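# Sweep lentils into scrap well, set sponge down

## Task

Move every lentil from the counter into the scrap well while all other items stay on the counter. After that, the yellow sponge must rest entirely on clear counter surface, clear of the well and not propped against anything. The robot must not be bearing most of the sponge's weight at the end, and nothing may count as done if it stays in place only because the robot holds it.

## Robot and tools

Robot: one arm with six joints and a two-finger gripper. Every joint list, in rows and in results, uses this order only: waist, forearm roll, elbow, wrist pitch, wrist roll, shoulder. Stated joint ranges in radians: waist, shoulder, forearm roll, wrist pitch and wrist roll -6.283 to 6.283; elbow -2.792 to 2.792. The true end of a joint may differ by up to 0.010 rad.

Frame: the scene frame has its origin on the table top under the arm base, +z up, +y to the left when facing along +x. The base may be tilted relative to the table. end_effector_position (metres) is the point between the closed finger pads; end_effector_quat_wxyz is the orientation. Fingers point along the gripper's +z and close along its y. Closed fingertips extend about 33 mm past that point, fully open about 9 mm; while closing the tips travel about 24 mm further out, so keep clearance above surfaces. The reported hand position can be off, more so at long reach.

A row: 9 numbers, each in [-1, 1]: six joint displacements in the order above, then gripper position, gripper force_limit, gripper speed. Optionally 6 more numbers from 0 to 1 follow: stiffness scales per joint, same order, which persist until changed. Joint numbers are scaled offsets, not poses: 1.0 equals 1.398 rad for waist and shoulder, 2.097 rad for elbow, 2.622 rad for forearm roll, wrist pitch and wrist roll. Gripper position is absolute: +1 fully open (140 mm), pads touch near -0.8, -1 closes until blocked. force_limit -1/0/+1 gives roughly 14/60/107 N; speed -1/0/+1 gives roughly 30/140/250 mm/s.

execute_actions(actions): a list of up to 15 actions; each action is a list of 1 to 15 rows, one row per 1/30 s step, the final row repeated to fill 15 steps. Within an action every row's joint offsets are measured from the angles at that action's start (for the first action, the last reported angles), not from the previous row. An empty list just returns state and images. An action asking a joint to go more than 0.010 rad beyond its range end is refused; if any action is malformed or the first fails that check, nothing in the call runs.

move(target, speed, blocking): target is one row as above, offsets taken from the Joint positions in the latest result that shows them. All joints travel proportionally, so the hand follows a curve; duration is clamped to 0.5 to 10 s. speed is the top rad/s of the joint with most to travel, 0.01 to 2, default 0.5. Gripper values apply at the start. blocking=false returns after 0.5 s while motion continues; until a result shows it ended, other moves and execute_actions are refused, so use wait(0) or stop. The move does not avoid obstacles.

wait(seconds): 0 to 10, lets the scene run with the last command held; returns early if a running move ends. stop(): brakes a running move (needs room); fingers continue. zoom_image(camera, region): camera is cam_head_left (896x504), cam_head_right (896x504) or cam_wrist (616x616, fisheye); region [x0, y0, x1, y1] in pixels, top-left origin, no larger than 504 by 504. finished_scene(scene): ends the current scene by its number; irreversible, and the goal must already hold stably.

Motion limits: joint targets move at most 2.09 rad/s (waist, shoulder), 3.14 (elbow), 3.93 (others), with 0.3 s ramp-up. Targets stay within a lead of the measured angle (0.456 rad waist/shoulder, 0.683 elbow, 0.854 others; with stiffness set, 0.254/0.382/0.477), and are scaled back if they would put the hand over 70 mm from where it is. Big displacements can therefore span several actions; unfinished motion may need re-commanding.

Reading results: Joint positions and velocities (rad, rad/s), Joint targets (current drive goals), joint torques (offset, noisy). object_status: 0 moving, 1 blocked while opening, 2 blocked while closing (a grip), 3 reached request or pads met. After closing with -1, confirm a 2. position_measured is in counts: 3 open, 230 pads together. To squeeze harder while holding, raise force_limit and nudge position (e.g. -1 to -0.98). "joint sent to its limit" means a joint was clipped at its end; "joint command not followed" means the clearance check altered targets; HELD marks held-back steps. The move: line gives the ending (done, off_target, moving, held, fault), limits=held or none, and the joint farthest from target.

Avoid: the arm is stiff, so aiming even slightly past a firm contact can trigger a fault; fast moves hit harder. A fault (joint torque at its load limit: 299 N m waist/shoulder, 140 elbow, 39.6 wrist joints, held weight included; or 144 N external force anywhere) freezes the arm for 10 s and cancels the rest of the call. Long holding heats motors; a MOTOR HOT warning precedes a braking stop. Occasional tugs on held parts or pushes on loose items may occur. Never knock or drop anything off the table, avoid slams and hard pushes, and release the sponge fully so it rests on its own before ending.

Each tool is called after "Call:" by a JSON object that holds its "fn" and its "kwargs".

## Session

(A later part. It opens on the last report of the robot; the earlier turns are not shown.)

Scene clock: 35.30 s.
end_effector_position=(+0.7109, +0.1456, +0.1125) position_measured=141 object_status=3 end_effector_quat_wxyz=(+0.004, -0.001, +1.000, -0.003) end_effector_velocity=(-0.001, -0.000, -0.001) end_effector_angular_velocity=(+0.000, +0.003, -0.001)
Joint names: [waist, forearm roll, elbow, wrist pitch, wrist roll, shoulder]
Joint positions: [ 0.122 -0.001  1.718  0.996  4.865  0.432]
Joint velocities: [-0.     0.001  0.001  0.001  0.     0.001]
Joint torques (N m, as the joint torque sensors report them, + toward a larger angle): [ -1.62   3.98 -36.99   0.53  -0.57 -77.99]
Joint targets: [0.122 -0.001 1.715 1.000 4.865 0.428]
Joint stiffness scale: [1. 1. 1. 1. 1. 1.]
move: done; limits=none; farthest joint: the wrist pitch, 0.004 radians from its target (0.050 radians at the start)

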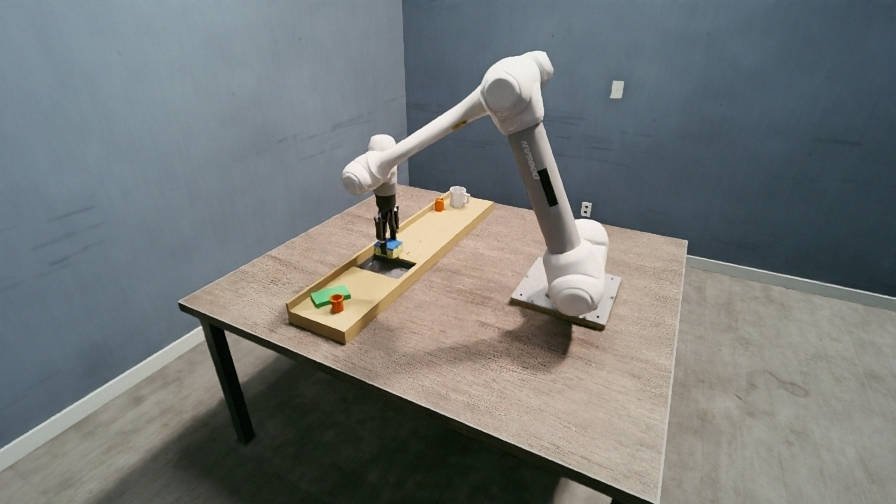

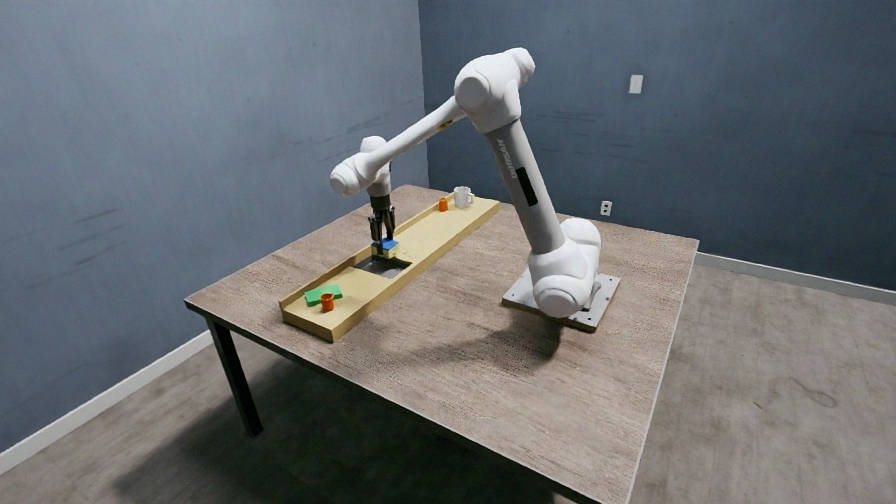

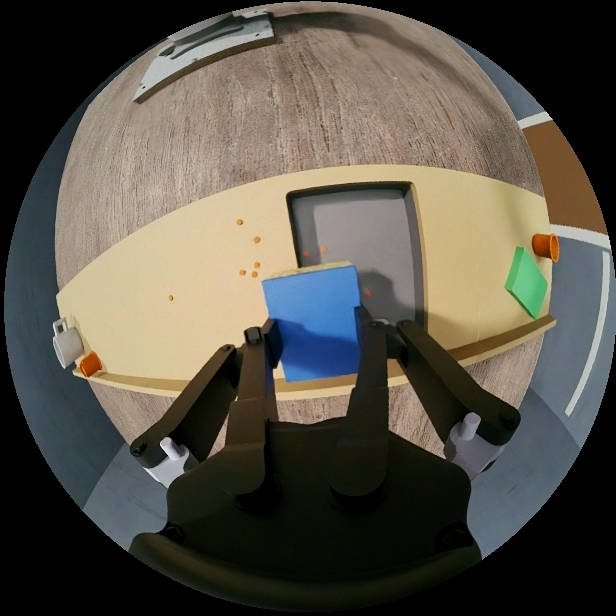

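Call:
{"fn": "move", "kwargs": {"target": [-0.257,0,0.081,-0.0263,-0.1365,-0.0758,-0.1,-1,-0.6], "speed": 0.5}}

Call:
{"fn": "move", "kwargs": {"target": [0,0,0.009,-0.0153,0,0.018,-0.1,-1,-0.6], "speed": 0.1}}

Call:
{"fn": "move", "kwargs": {"target": [0.145,0,0.002,0,0.0765,0.0025,-0.1,-1,-0.6], "speed": 0.13}}

Scene clock: 42.40 s.
end_effector_position=(+0.6396, -0.0957, +0.1069) position_measured=141 object_status=3 end_effector_quat_wxyz=(+0.005, -0.001, +1.000, -0.002) end_effector_velocity=(+0.000, -0.001, -0.000) end_effector_angular_velocity=(-0.002, -0.000, +0.003)
Joint names: [waist, forearm roll, elbow, wrist pitch, wrist roll, shoulder]
Joint positions: [-0.234 -0.001  1.884  0.931  4.509  0.33 ]
Joint velocities: [-0.    -0.002 -0.001 -0.001 -0.001  0.001]
Joint torques (N m, as the joint torque sensors report them, + toward a larger angle): [ -3.41   3.46 -36.12   0.63  -0.44 -66.9 ]
Joint targets: [-0.237 -0.001 1.888 0.927 4.507 0.326]
Joint stiffness scale: [1. 1. 1. 1. 1. 1.]
move: done; limits=none; farthest joint: the waist, 0.004 radians from its target (0.359 radians at the start)

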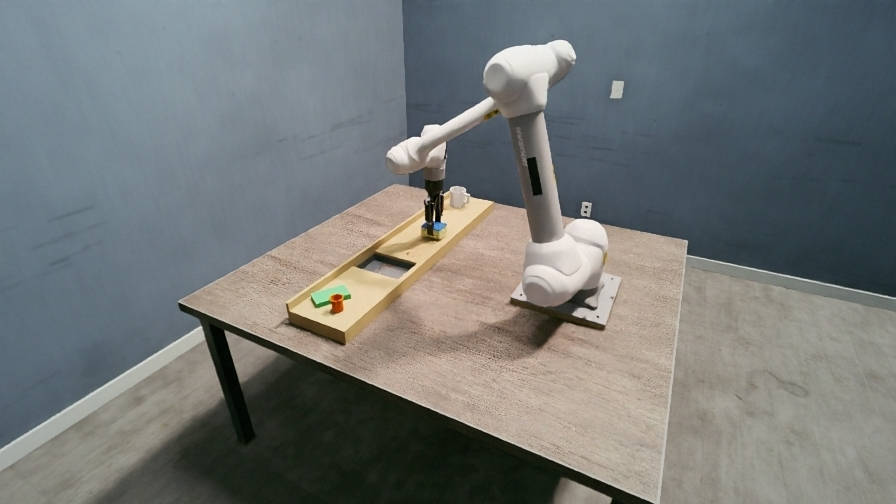

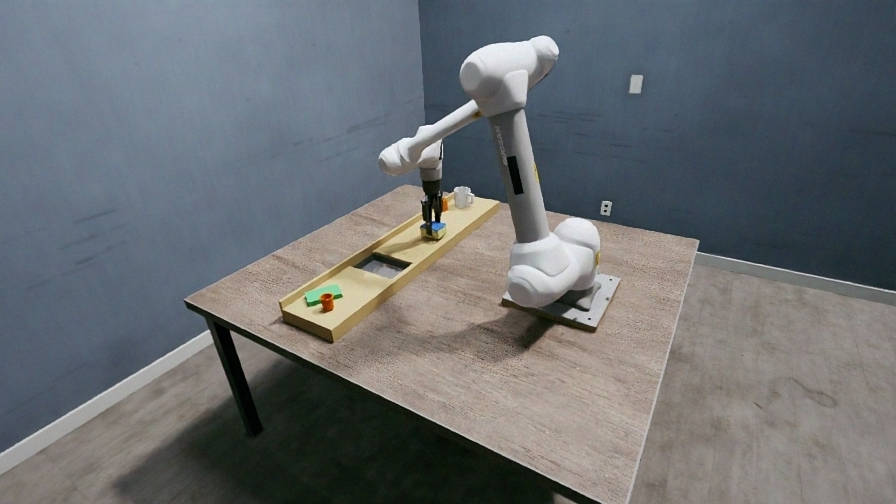

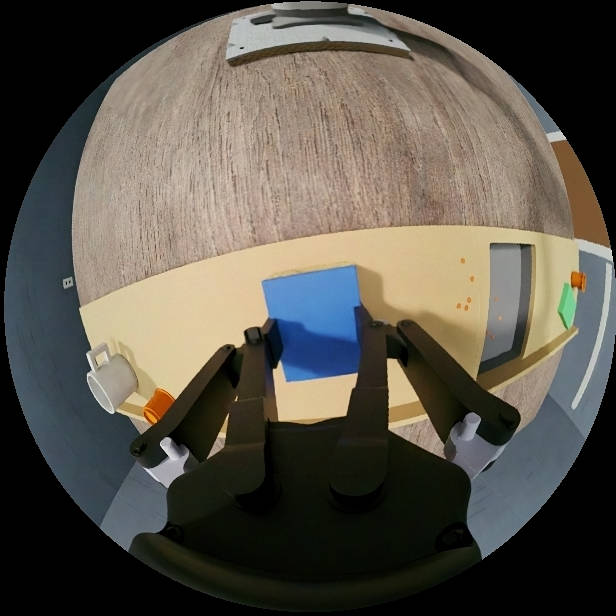

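Scene clock: 43.20 s.
end_effector_position=(+0.6400, -0.0958, +0.0866) position_measured=141 object_status=3 end_effector_quat_wxyz=(+0.005, -0.001, +1.000, -0.002) end_effector_velocity=(+0.001, +0.000, +0.001) end_effector_angular_velocity=(-0.000, -0.003, +0.001)
Joint names: [waist, forearm roll, elbow, wrist pitch, wrist roll, shoulder]
Joint positions: [-0.234 -0.001  1.899  0.895  4.509  0.351]
Joint velocities: [ 0.001  0.    -0.001 -0.001 -0.    -0.001]
Joint torques (N m, as the joint torque sensors report them, + toward a larger angle): [ -3.29   3.32 -34.24   0.54  -0.47 -67.36]
Joint targets: [-0.234 -0.001 1.903 0.891 4.509 0.355]
Joint stiffness scale: [1. 1. 1. 1. 1. 1.]
move: done; limits=none; farthest joint: the shoulder, 0.004 radians from its target (0.026 radians at the start)

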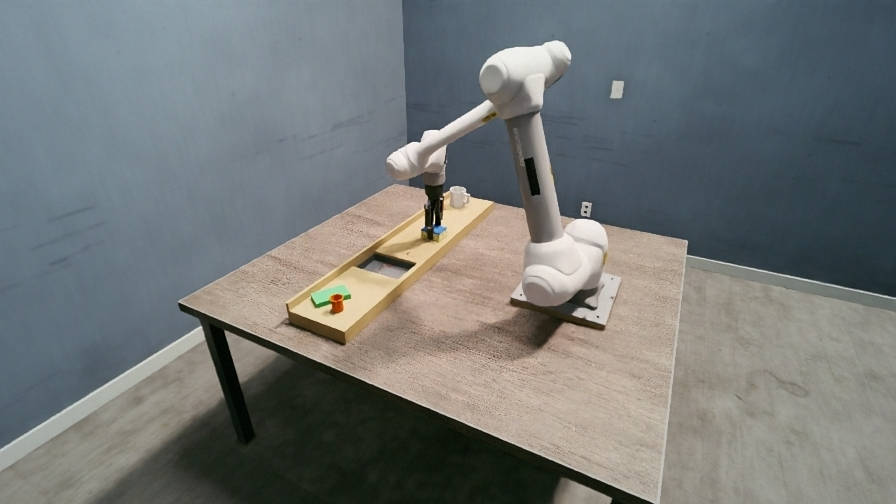

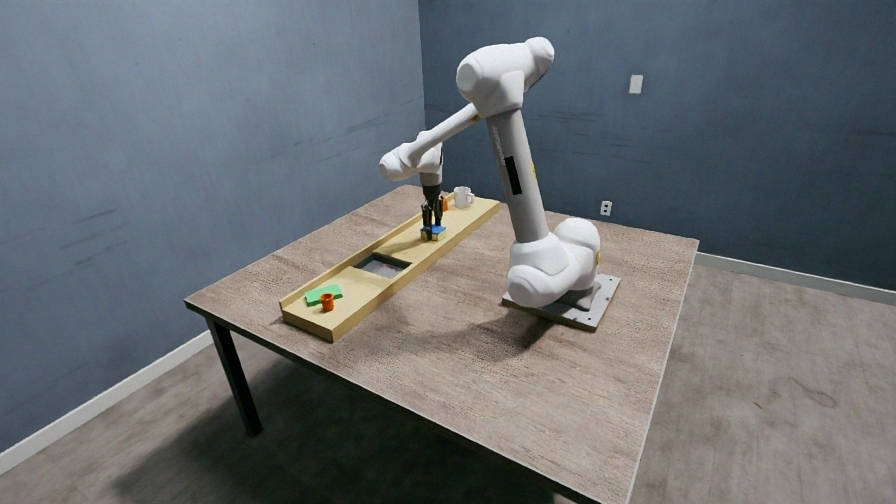

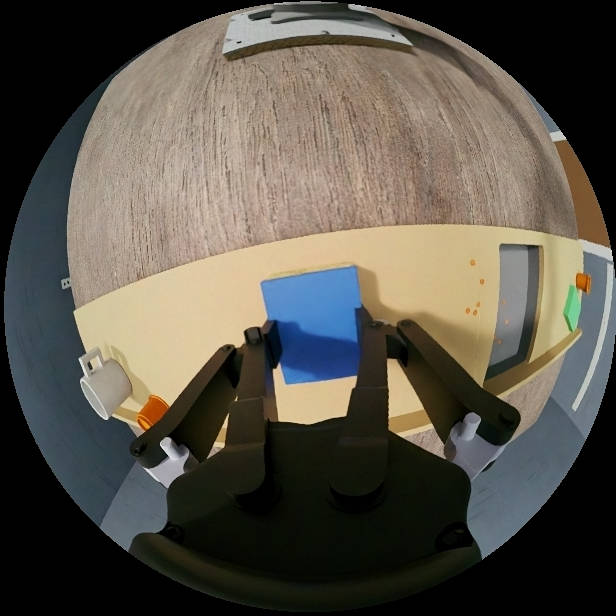

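Scene clock: 45.13 s.
end_effector_position=(+0.6463, +0.0326, +0.0862) position_measured=141 object_status=3 end_effector_quat_wxyz=(+0.005, -0.001, +1.000, -0.002) end_effector_velocity=(+0.001, +0.000, +0.000) end_effector_angular_velocity=(+0.001, -0.001, -0.002)
Joint names: [waist, forearm roll, elbow, wrist pitch, wrist roll, shoulder]
Joint positions: [-0.035 -0.001  1.899  0.895  4.708  0.351]
Joint velocities: [ 0.     0.001 -0.001 -0.     0.001 -0.   ]
Joint torques (N m, as the joint torque sensors report them, + toward a larger angle): [ -0.07   4.02 -33.2    0.54  -0.28 -66.44]
Joint targets: [-0.031 -0.001 1.903 0.895 4.710 0.354]
Joint stiffness scale: [1. 1. 1. 1. 1. 1.]
move: done; limits=none; farthest joint: the waist, 0.004 radians from its target (0.202 radians at the start)

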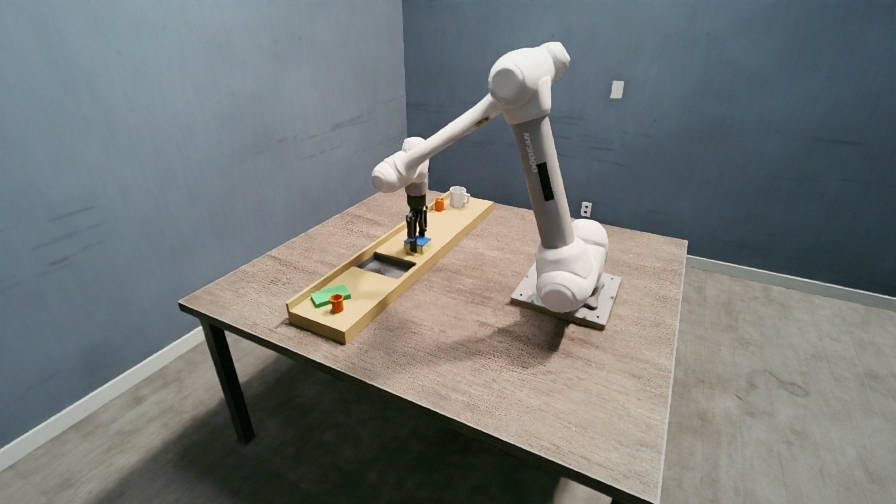

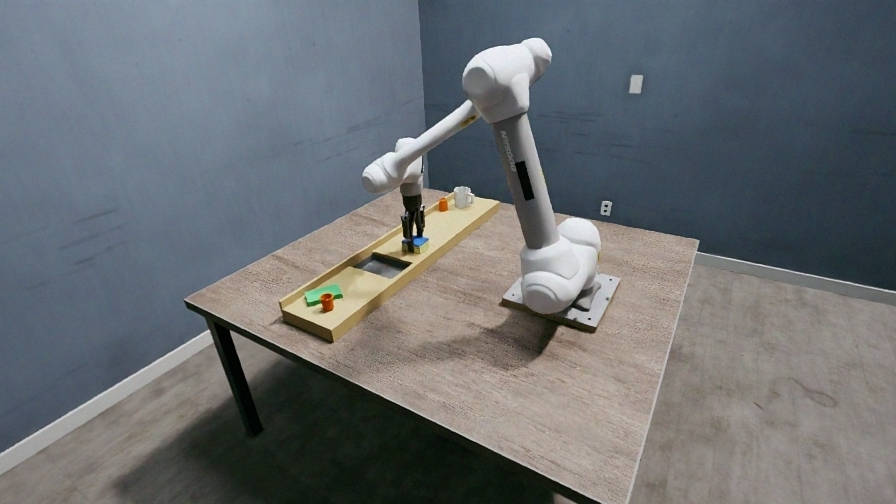

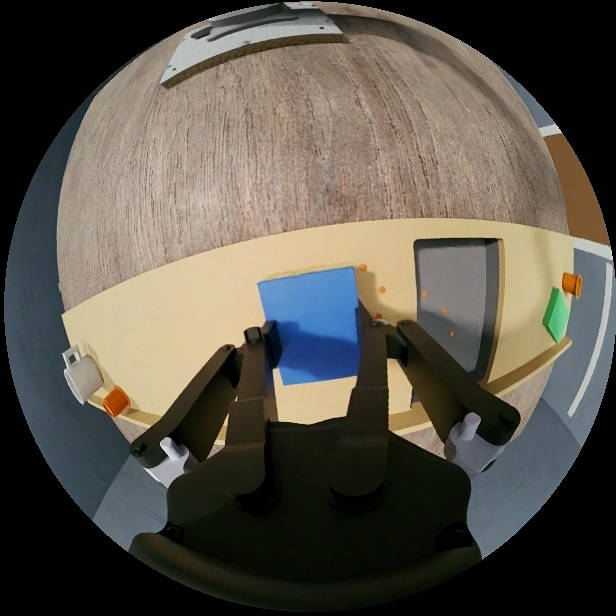

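Call:
{"fn": "move", "kwargs": {"target": [0.13,0,-0.0095,0.0035,0.0685,0.0102,-0.1,-1,-0.6], "speed": 0.11}}

Call:
{"fn": "move", "kwargs": {"target": [0,0,-0.011,0.02,0,-0.022,-0.1,-1,-0.6], "speed": 0.15}}

Call:
{"fn": "move", "kwargs": {"target": [-0.3,0,-0.015,0.005,-0.16,0.014,-0.1,-1,-0.6], "speed": 0.6}}

Call:
{"fn": "zoom_image", "kwargs": {"camera": "cam_head_left", "region": [340, 200, 480, 290]}}

Scene clock: 52.43 s.
end_effector_position=(+0.6386, +0.1481, +0.0859) position_measured=141 object_status=3 end_effector_quat_wxyz=(+0.005, -0.002, +1.000, -0.003) end_effector_velocity=(+0.000, +0.001, +0.001) end_effector_angular_velocity=(+0.002, -0.001, -0.002)
Joint names: [waist, forearm roll, elbow, wrist pitch, wrist roll, shoulder]
Joint positions: [ 0.143 -0.001  1.883  0.9    4.885  0.361]
Joint velocities: [ 0.     0.002 -0.    -0.     0.001 -0.001]
Joint torques (N m, as the joint torque sensors report them, + toward a larger angle): [ -2.     3.54 -34.57   0.28  -0.25 -68.98]
Joint targets: [0.147 -0.001 1.879 0.904 4.887 0.365]
Joint stiffness scale: [1. 1. 1. 1. 1. 1.]
move: done; limits=none; farthest joint: the waist, 0.004 radians from its target (0.182 radians at the start)

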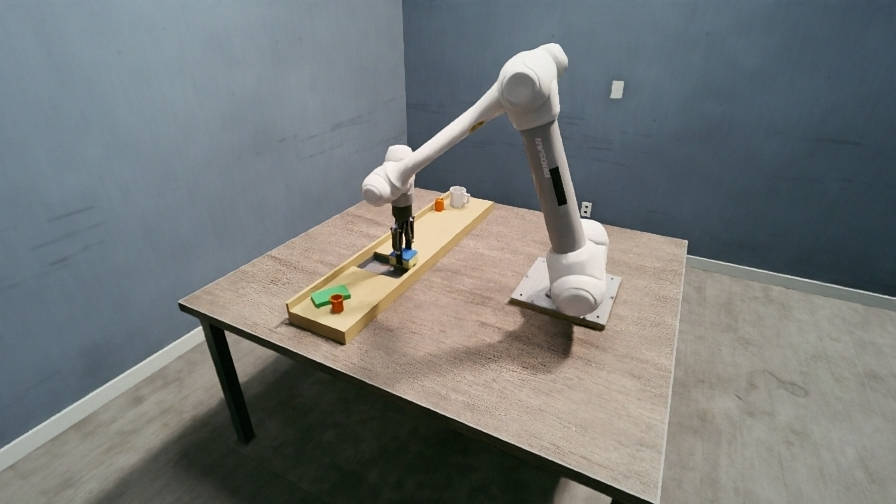

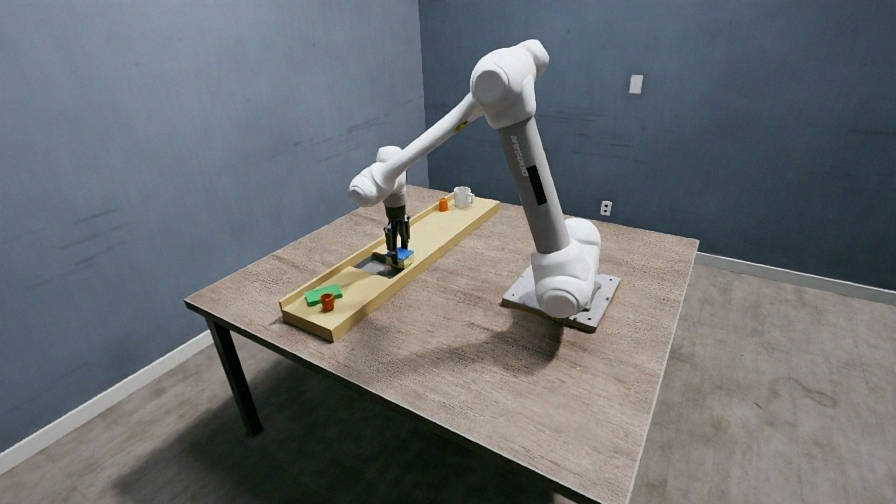

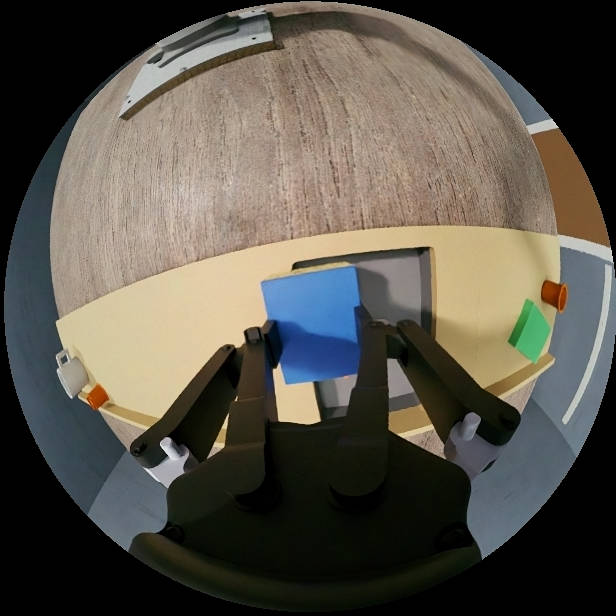

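Scene clock: 53.23 s.
end_effector_position=(+0.6376, +0.1480, +0.1124) position_measured=141 object_status=3 end_effector_quat_wxyz=(+0.005, -0.001, +1.000, -0.003) end_effector_velocity=(-0.001, -0.001, +0.000) end_effector_angular_velocity=(-0.001, +0.001, +0.000)
Joint names: [waist, forearm roll, elbow, wrist pitch, wrist roll, shoulder]
Joint positions: [ 0.143 -0.001  1.863  0.948  4.885  0.334]
Joint velocities: [-0.    -0.001  0.     0.001  0.    -0.   ]
Joint torques (N m, as the joint torque sensors report them, + toward a larger angle): [ -3.69   3.32 -36.15   0.63  -0.2  -69.95]
Joint targets: [0.143 -0.001 1.860 0.953 4.885 0.331]
Joint stiffness scale: [1. 1. 1. 1. 1. 1.]
move: done; limits=none; farthest joint: the shoulder, 0.004 radians from its target (0.031 radians at the start)

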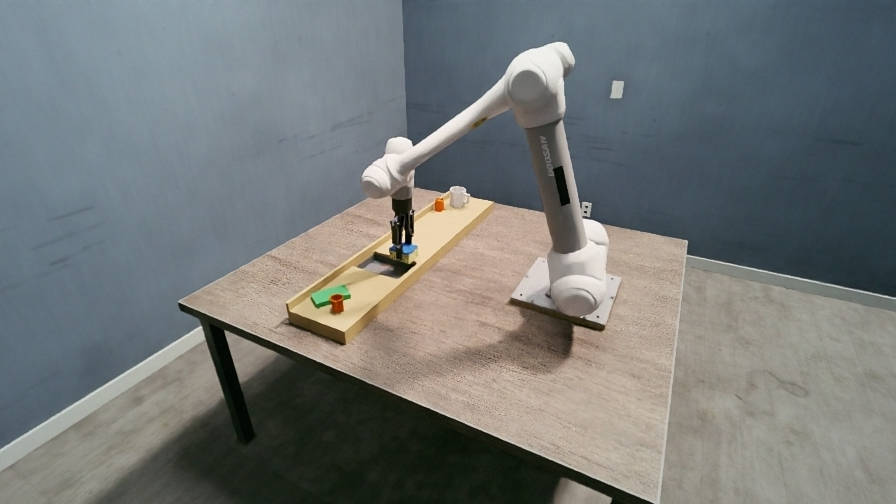

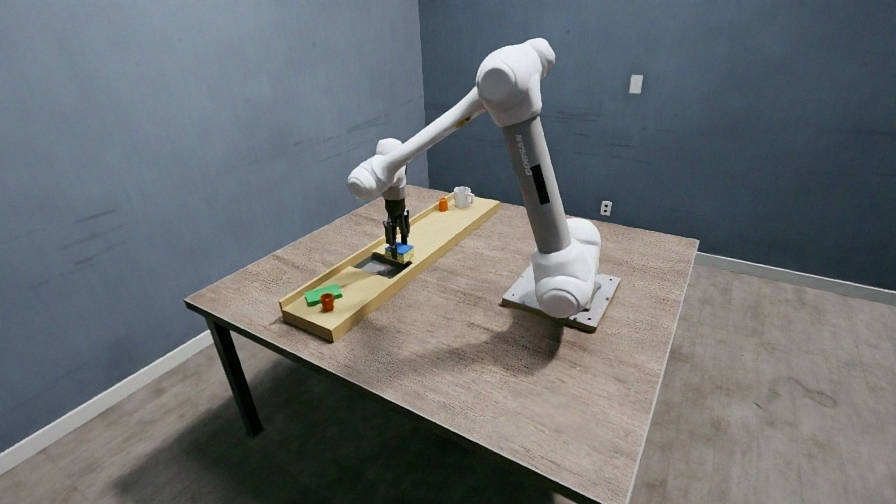

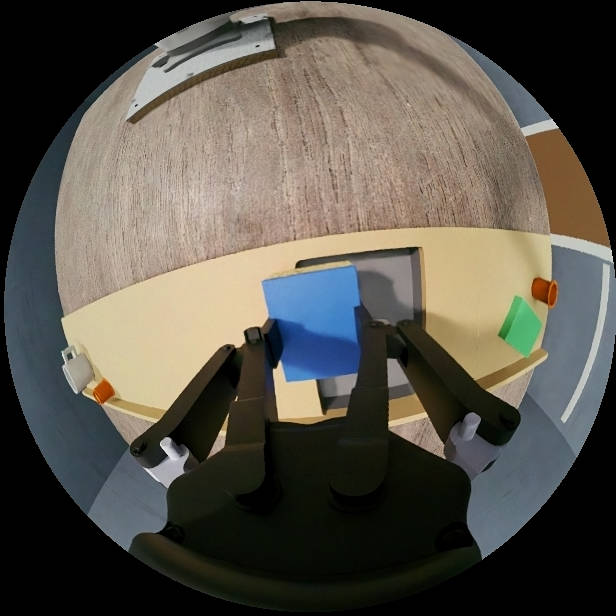

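Scene clock: 54.47 s.
end_effector_position=(+0.6565, -0.1260, +0.1156) position_measured=141 object_status=3 end_effector_quat_wxyz=(+0.006, -0.002, +1.000, -0.002) end_effector_velocity=(+0.000, -0.001, +0.001) end_effector_angular_velocity=(-0.002, -0.001, +0.002)
Joint names: [waist, forearm roll, elbow, wrist pitch, wrist roll, shoulder]
Joint positions: [-0.273 -0.001  1.836  0.958  4.468  0.35 ]
Joint velocities: [-0.001 -0.002 -0.001 -0.    -0.001 -0.001]
Joint torques (N m, as the joint torque sensors report them, + toward a larger angle): [ -2.31   3.47 -36.96   0.36  -0.27 -69.49]
Joint targets: [-0.277 -0.001 1.832 0.962 4.465 0.354]
Joint stiffness scale: [1. 1. 1. 1. 1. 1.]
move: done; limits=none; farthest joint: the elbow, 0.004 radians from its target (0.032 radians at the start)

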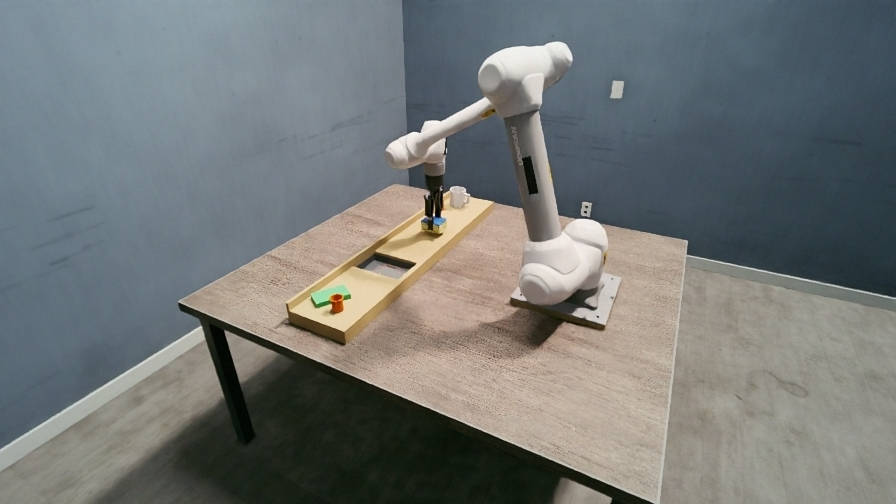

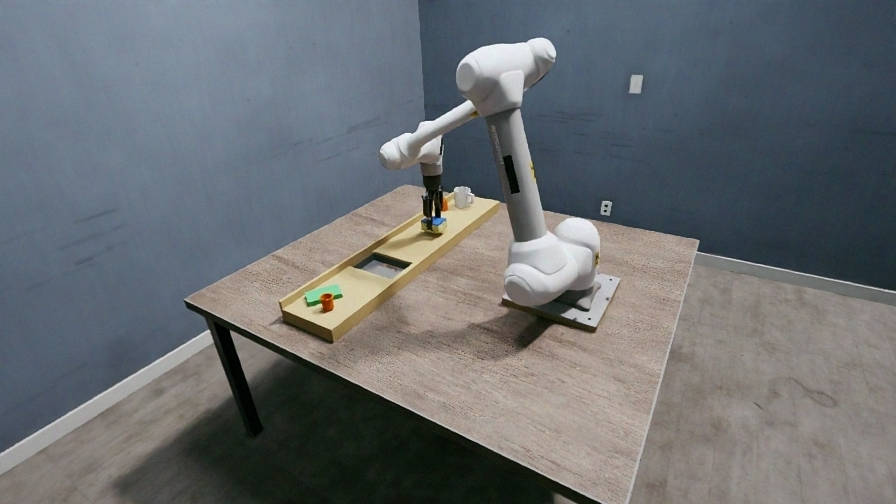

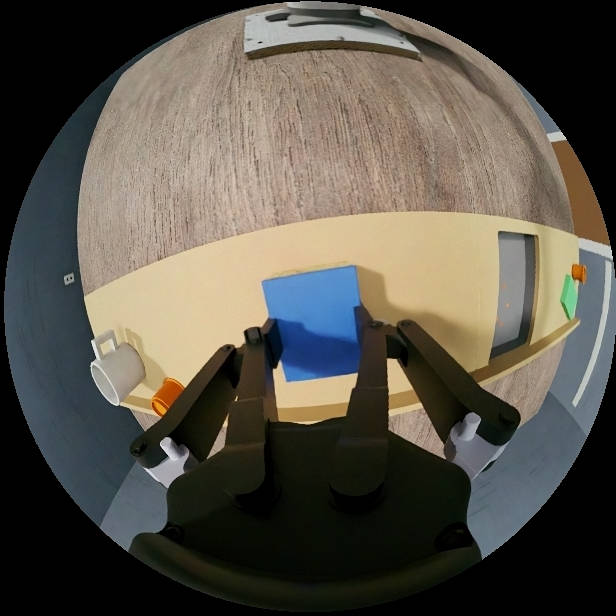

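Region (340, 200, 480, 290) of cam_head_left's 896x504 image, scaled by 3.600, with more detail than that image has; it fills the top 324 rows of this view, and the rest is white.

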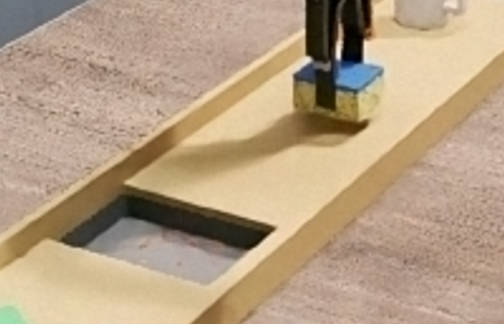

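Call:
{"fn": "move", "kwargs": {"target": [0,0,0.012,-0.0205,0,0.0228,-0.1,-1,-0.6], "speed": 0.12}}

Call:
{"fn": "move", "kwargs": {"target": [0,0,0,0,0,0,0.5,-1,0]}}

Call:
{"fn": "move", "kwargs": {"target": [0,0,-0.035,0.056,0,-0.053,0.5,-1,0], "speed": 0.4}}

Call:
{"fn": "zoom_image", "kwargs": {"camera": "cam_head_right", "region": [340, 190, 490, 290]}}

Scene clock: 57.60 s.
end_effector_position=(+0.6568, -0.1261, +0.0873) position_measured=141 object_status=3 end_effector_quat_wxyz=(+0.006, -0.002, +1.000, -0.002) end_effector_velocity=(+0.001, +0.000, +0.001) end_effector_angular_velocity=(-0.000, -0.003, -0.000)
Joint names: [waist, forearm roll, elbow, wrist pitch, wrist roll, shoulder]
Joint positions: [-0.273 -0.001  1.857  0.908  4.468  0.379]
Joint velocities: [ 0.     0.001 -0.001 -0.002 -0.    -0.001]
Joint torques (N m, as the joint torque sensors report them, + toward a larger angle): [ -2.5    3.58 -34.32   0.46  -0.34 -69.71]
Joint targets: [-0.273 -0.001 1.861 0.904 4.468 0.382]
Joint stiffness scale: [1. 1. 1. 1. 1. 1.]
move: done; limits=none; farthest joint: the elbow, 0.005 radians from its target (0.026 radians at the start)

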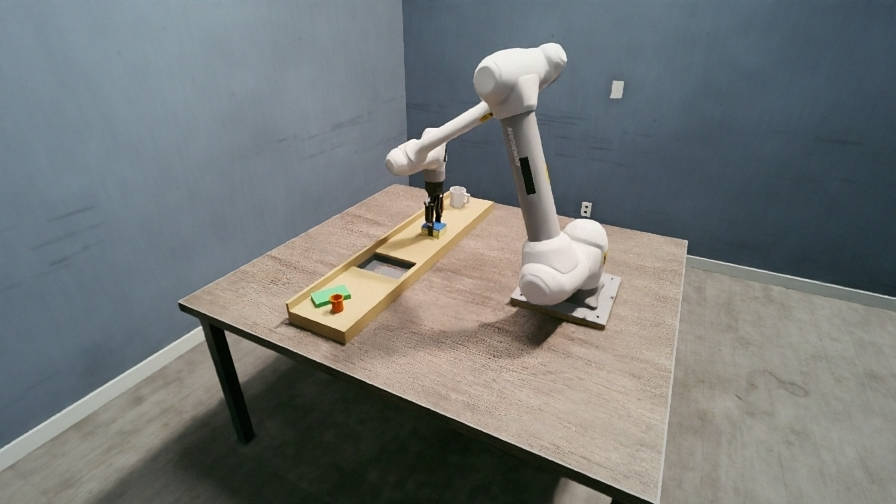

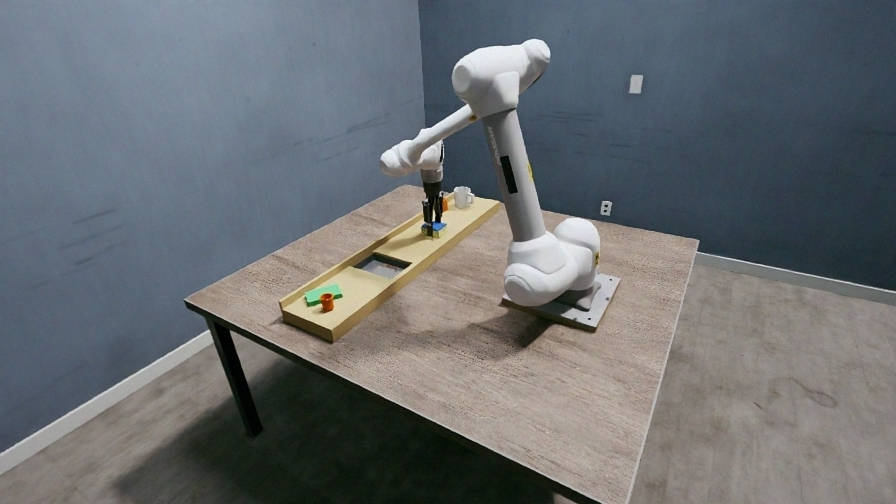

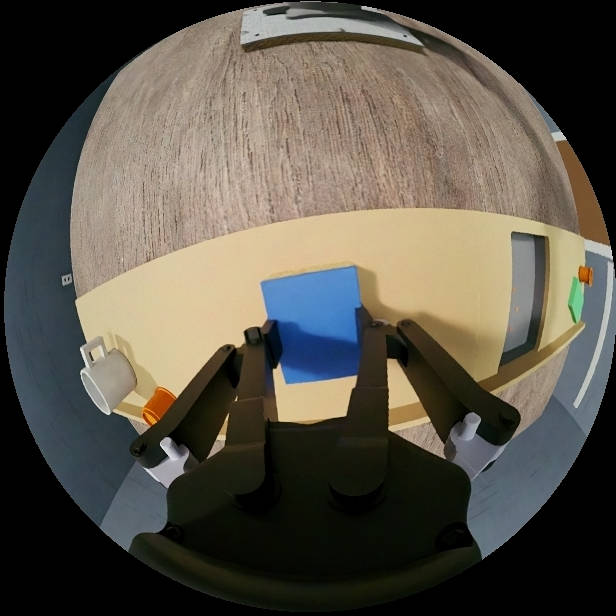

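Scene clock: 58.17 s.
end_effector_position=(+0.6568, -0.1261, +0.0873) position_measured=66 object_status=3 end_effector_quat_wxyz=(+0.006, -0.002, +1.000, -0.002) end_effector_velocity=(-0.000, +0.000, -0.000) end_effector_angular_velocity=(+0.000, +0.000, +0.000)
Joint names: [waist, forearm roll, elbow, wrist pitch, wrist roll, shoulder]
Joint positions: [-0.273 -0.001  1.857  0.908  4.468  0.379]
Joint velocities: [ 0.  0.  0.  0. -0.  0.]
Joint torques (N m, as the joint torque sensors report them, + toward a larger angle): [ -0.95   3.51 -35.34   0.33  -0.49 -70.86]
Joint targets: [-0.273 -0.001 1.857 0.908 4.468 0.379]
Joint stiffness scale: [1. 1. 1. 1. 1. 1.]
move: done; limits=none; farthest joint: the waist, 0.000 radians from its target (0.000 radians at the start)

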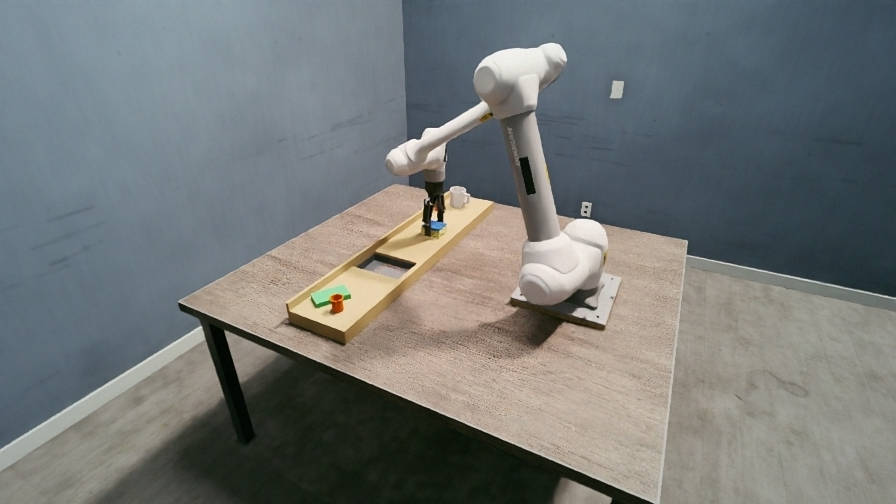

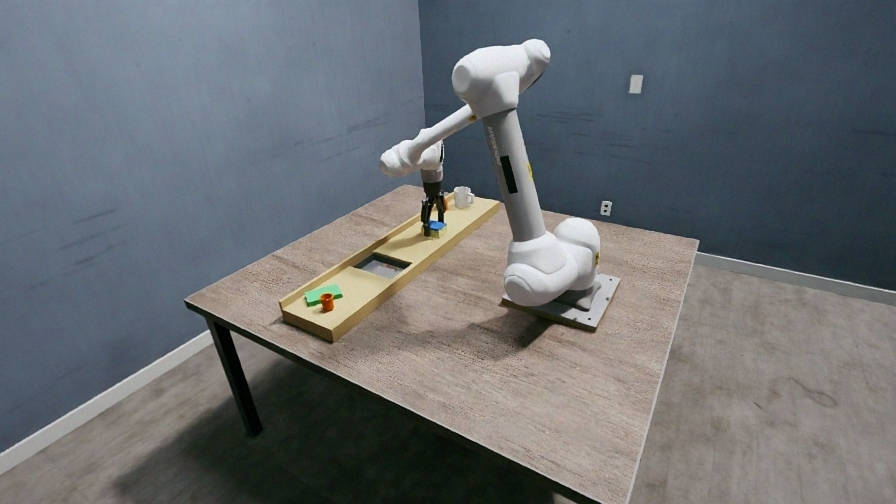

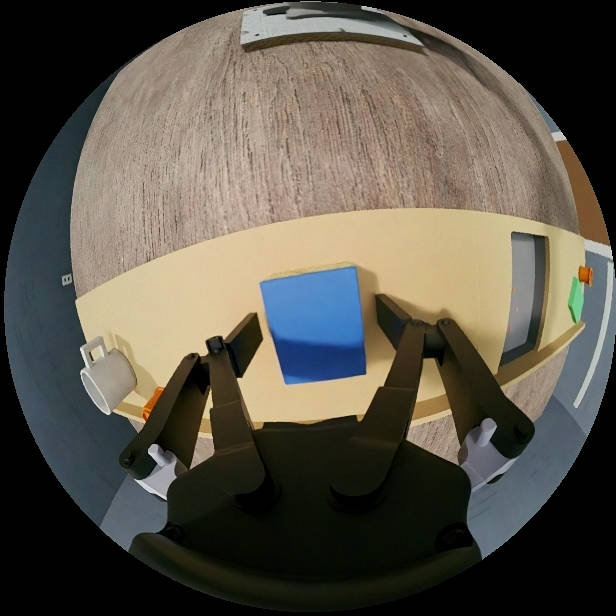

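Scene clock: 59.03 s.
end_effector_position=(+0.6577, -0.1263, +0.1672) position_measured=66 object_status=3 end_effector_quat_wxyz=(+0.005, -0.002, +1.000, -0.002) end_effector_velocity=(-0.001, +0.000, +0.000) end_effector_angular_velocity=(+0.001, +0.002, -0.000)
Joint names: [waist, forearm roll, elbow, wrist pitch, wrist roll, shoulder]
Joint positions: [-0.273 -0.001  1.787  1.051  4.468  0.308]
Joint velocities: [-0.     0.     0.     0.002 -0.    -0.   ]
Joint torques (N m, as the joint torque sensors report them, + toward a larger angle): [ -2.31   3.82 -39.17   1.19  -0.11 -69.03]
Joint targets: [-0.273 -0.001 1.783 1.055 4.468 0.304]
Joint stiffness scale: [1. 1. 1. 1. 1. 1.]
move: done; limits=none; farthest joint: the wrist pitch, 0.004 radians from its target (0.147 radians at the start)

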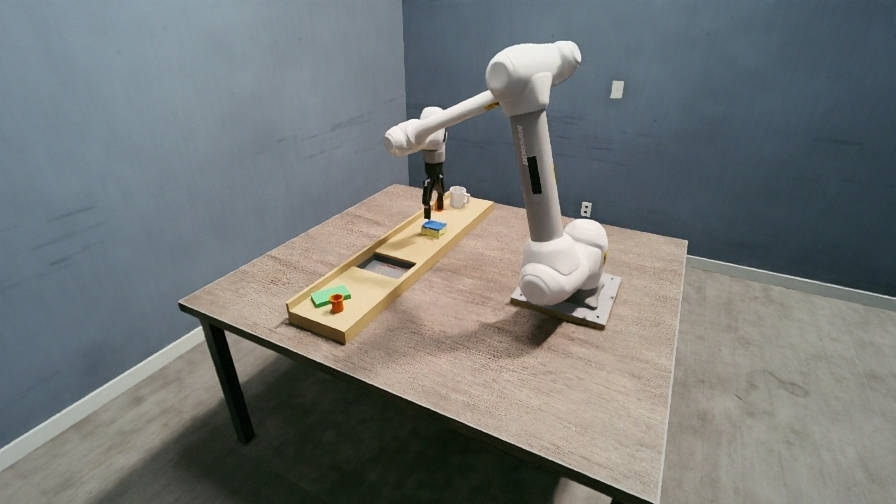

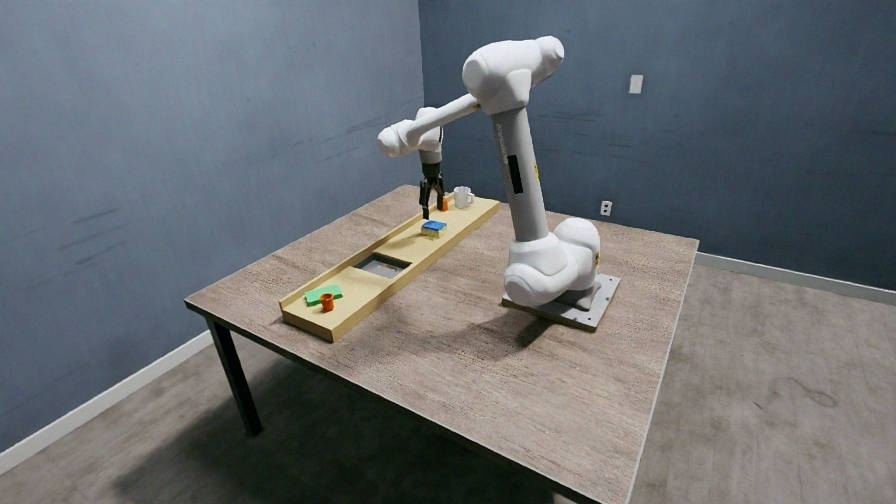

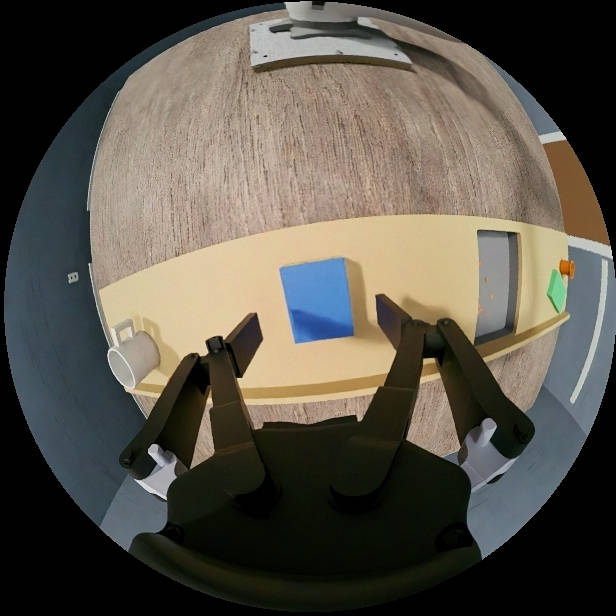

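Region (340, 190, 490, 290) of cam_head_right's 896x504 image, scaled by 3.360, with more detail than that image has.

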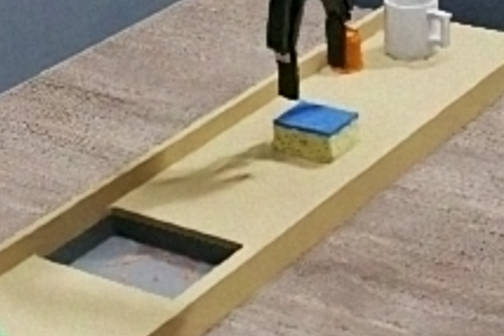

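Call:
{"fn": "finished_scene", "kwargs": {"scene": 2}}

The scene is finished: the task was done.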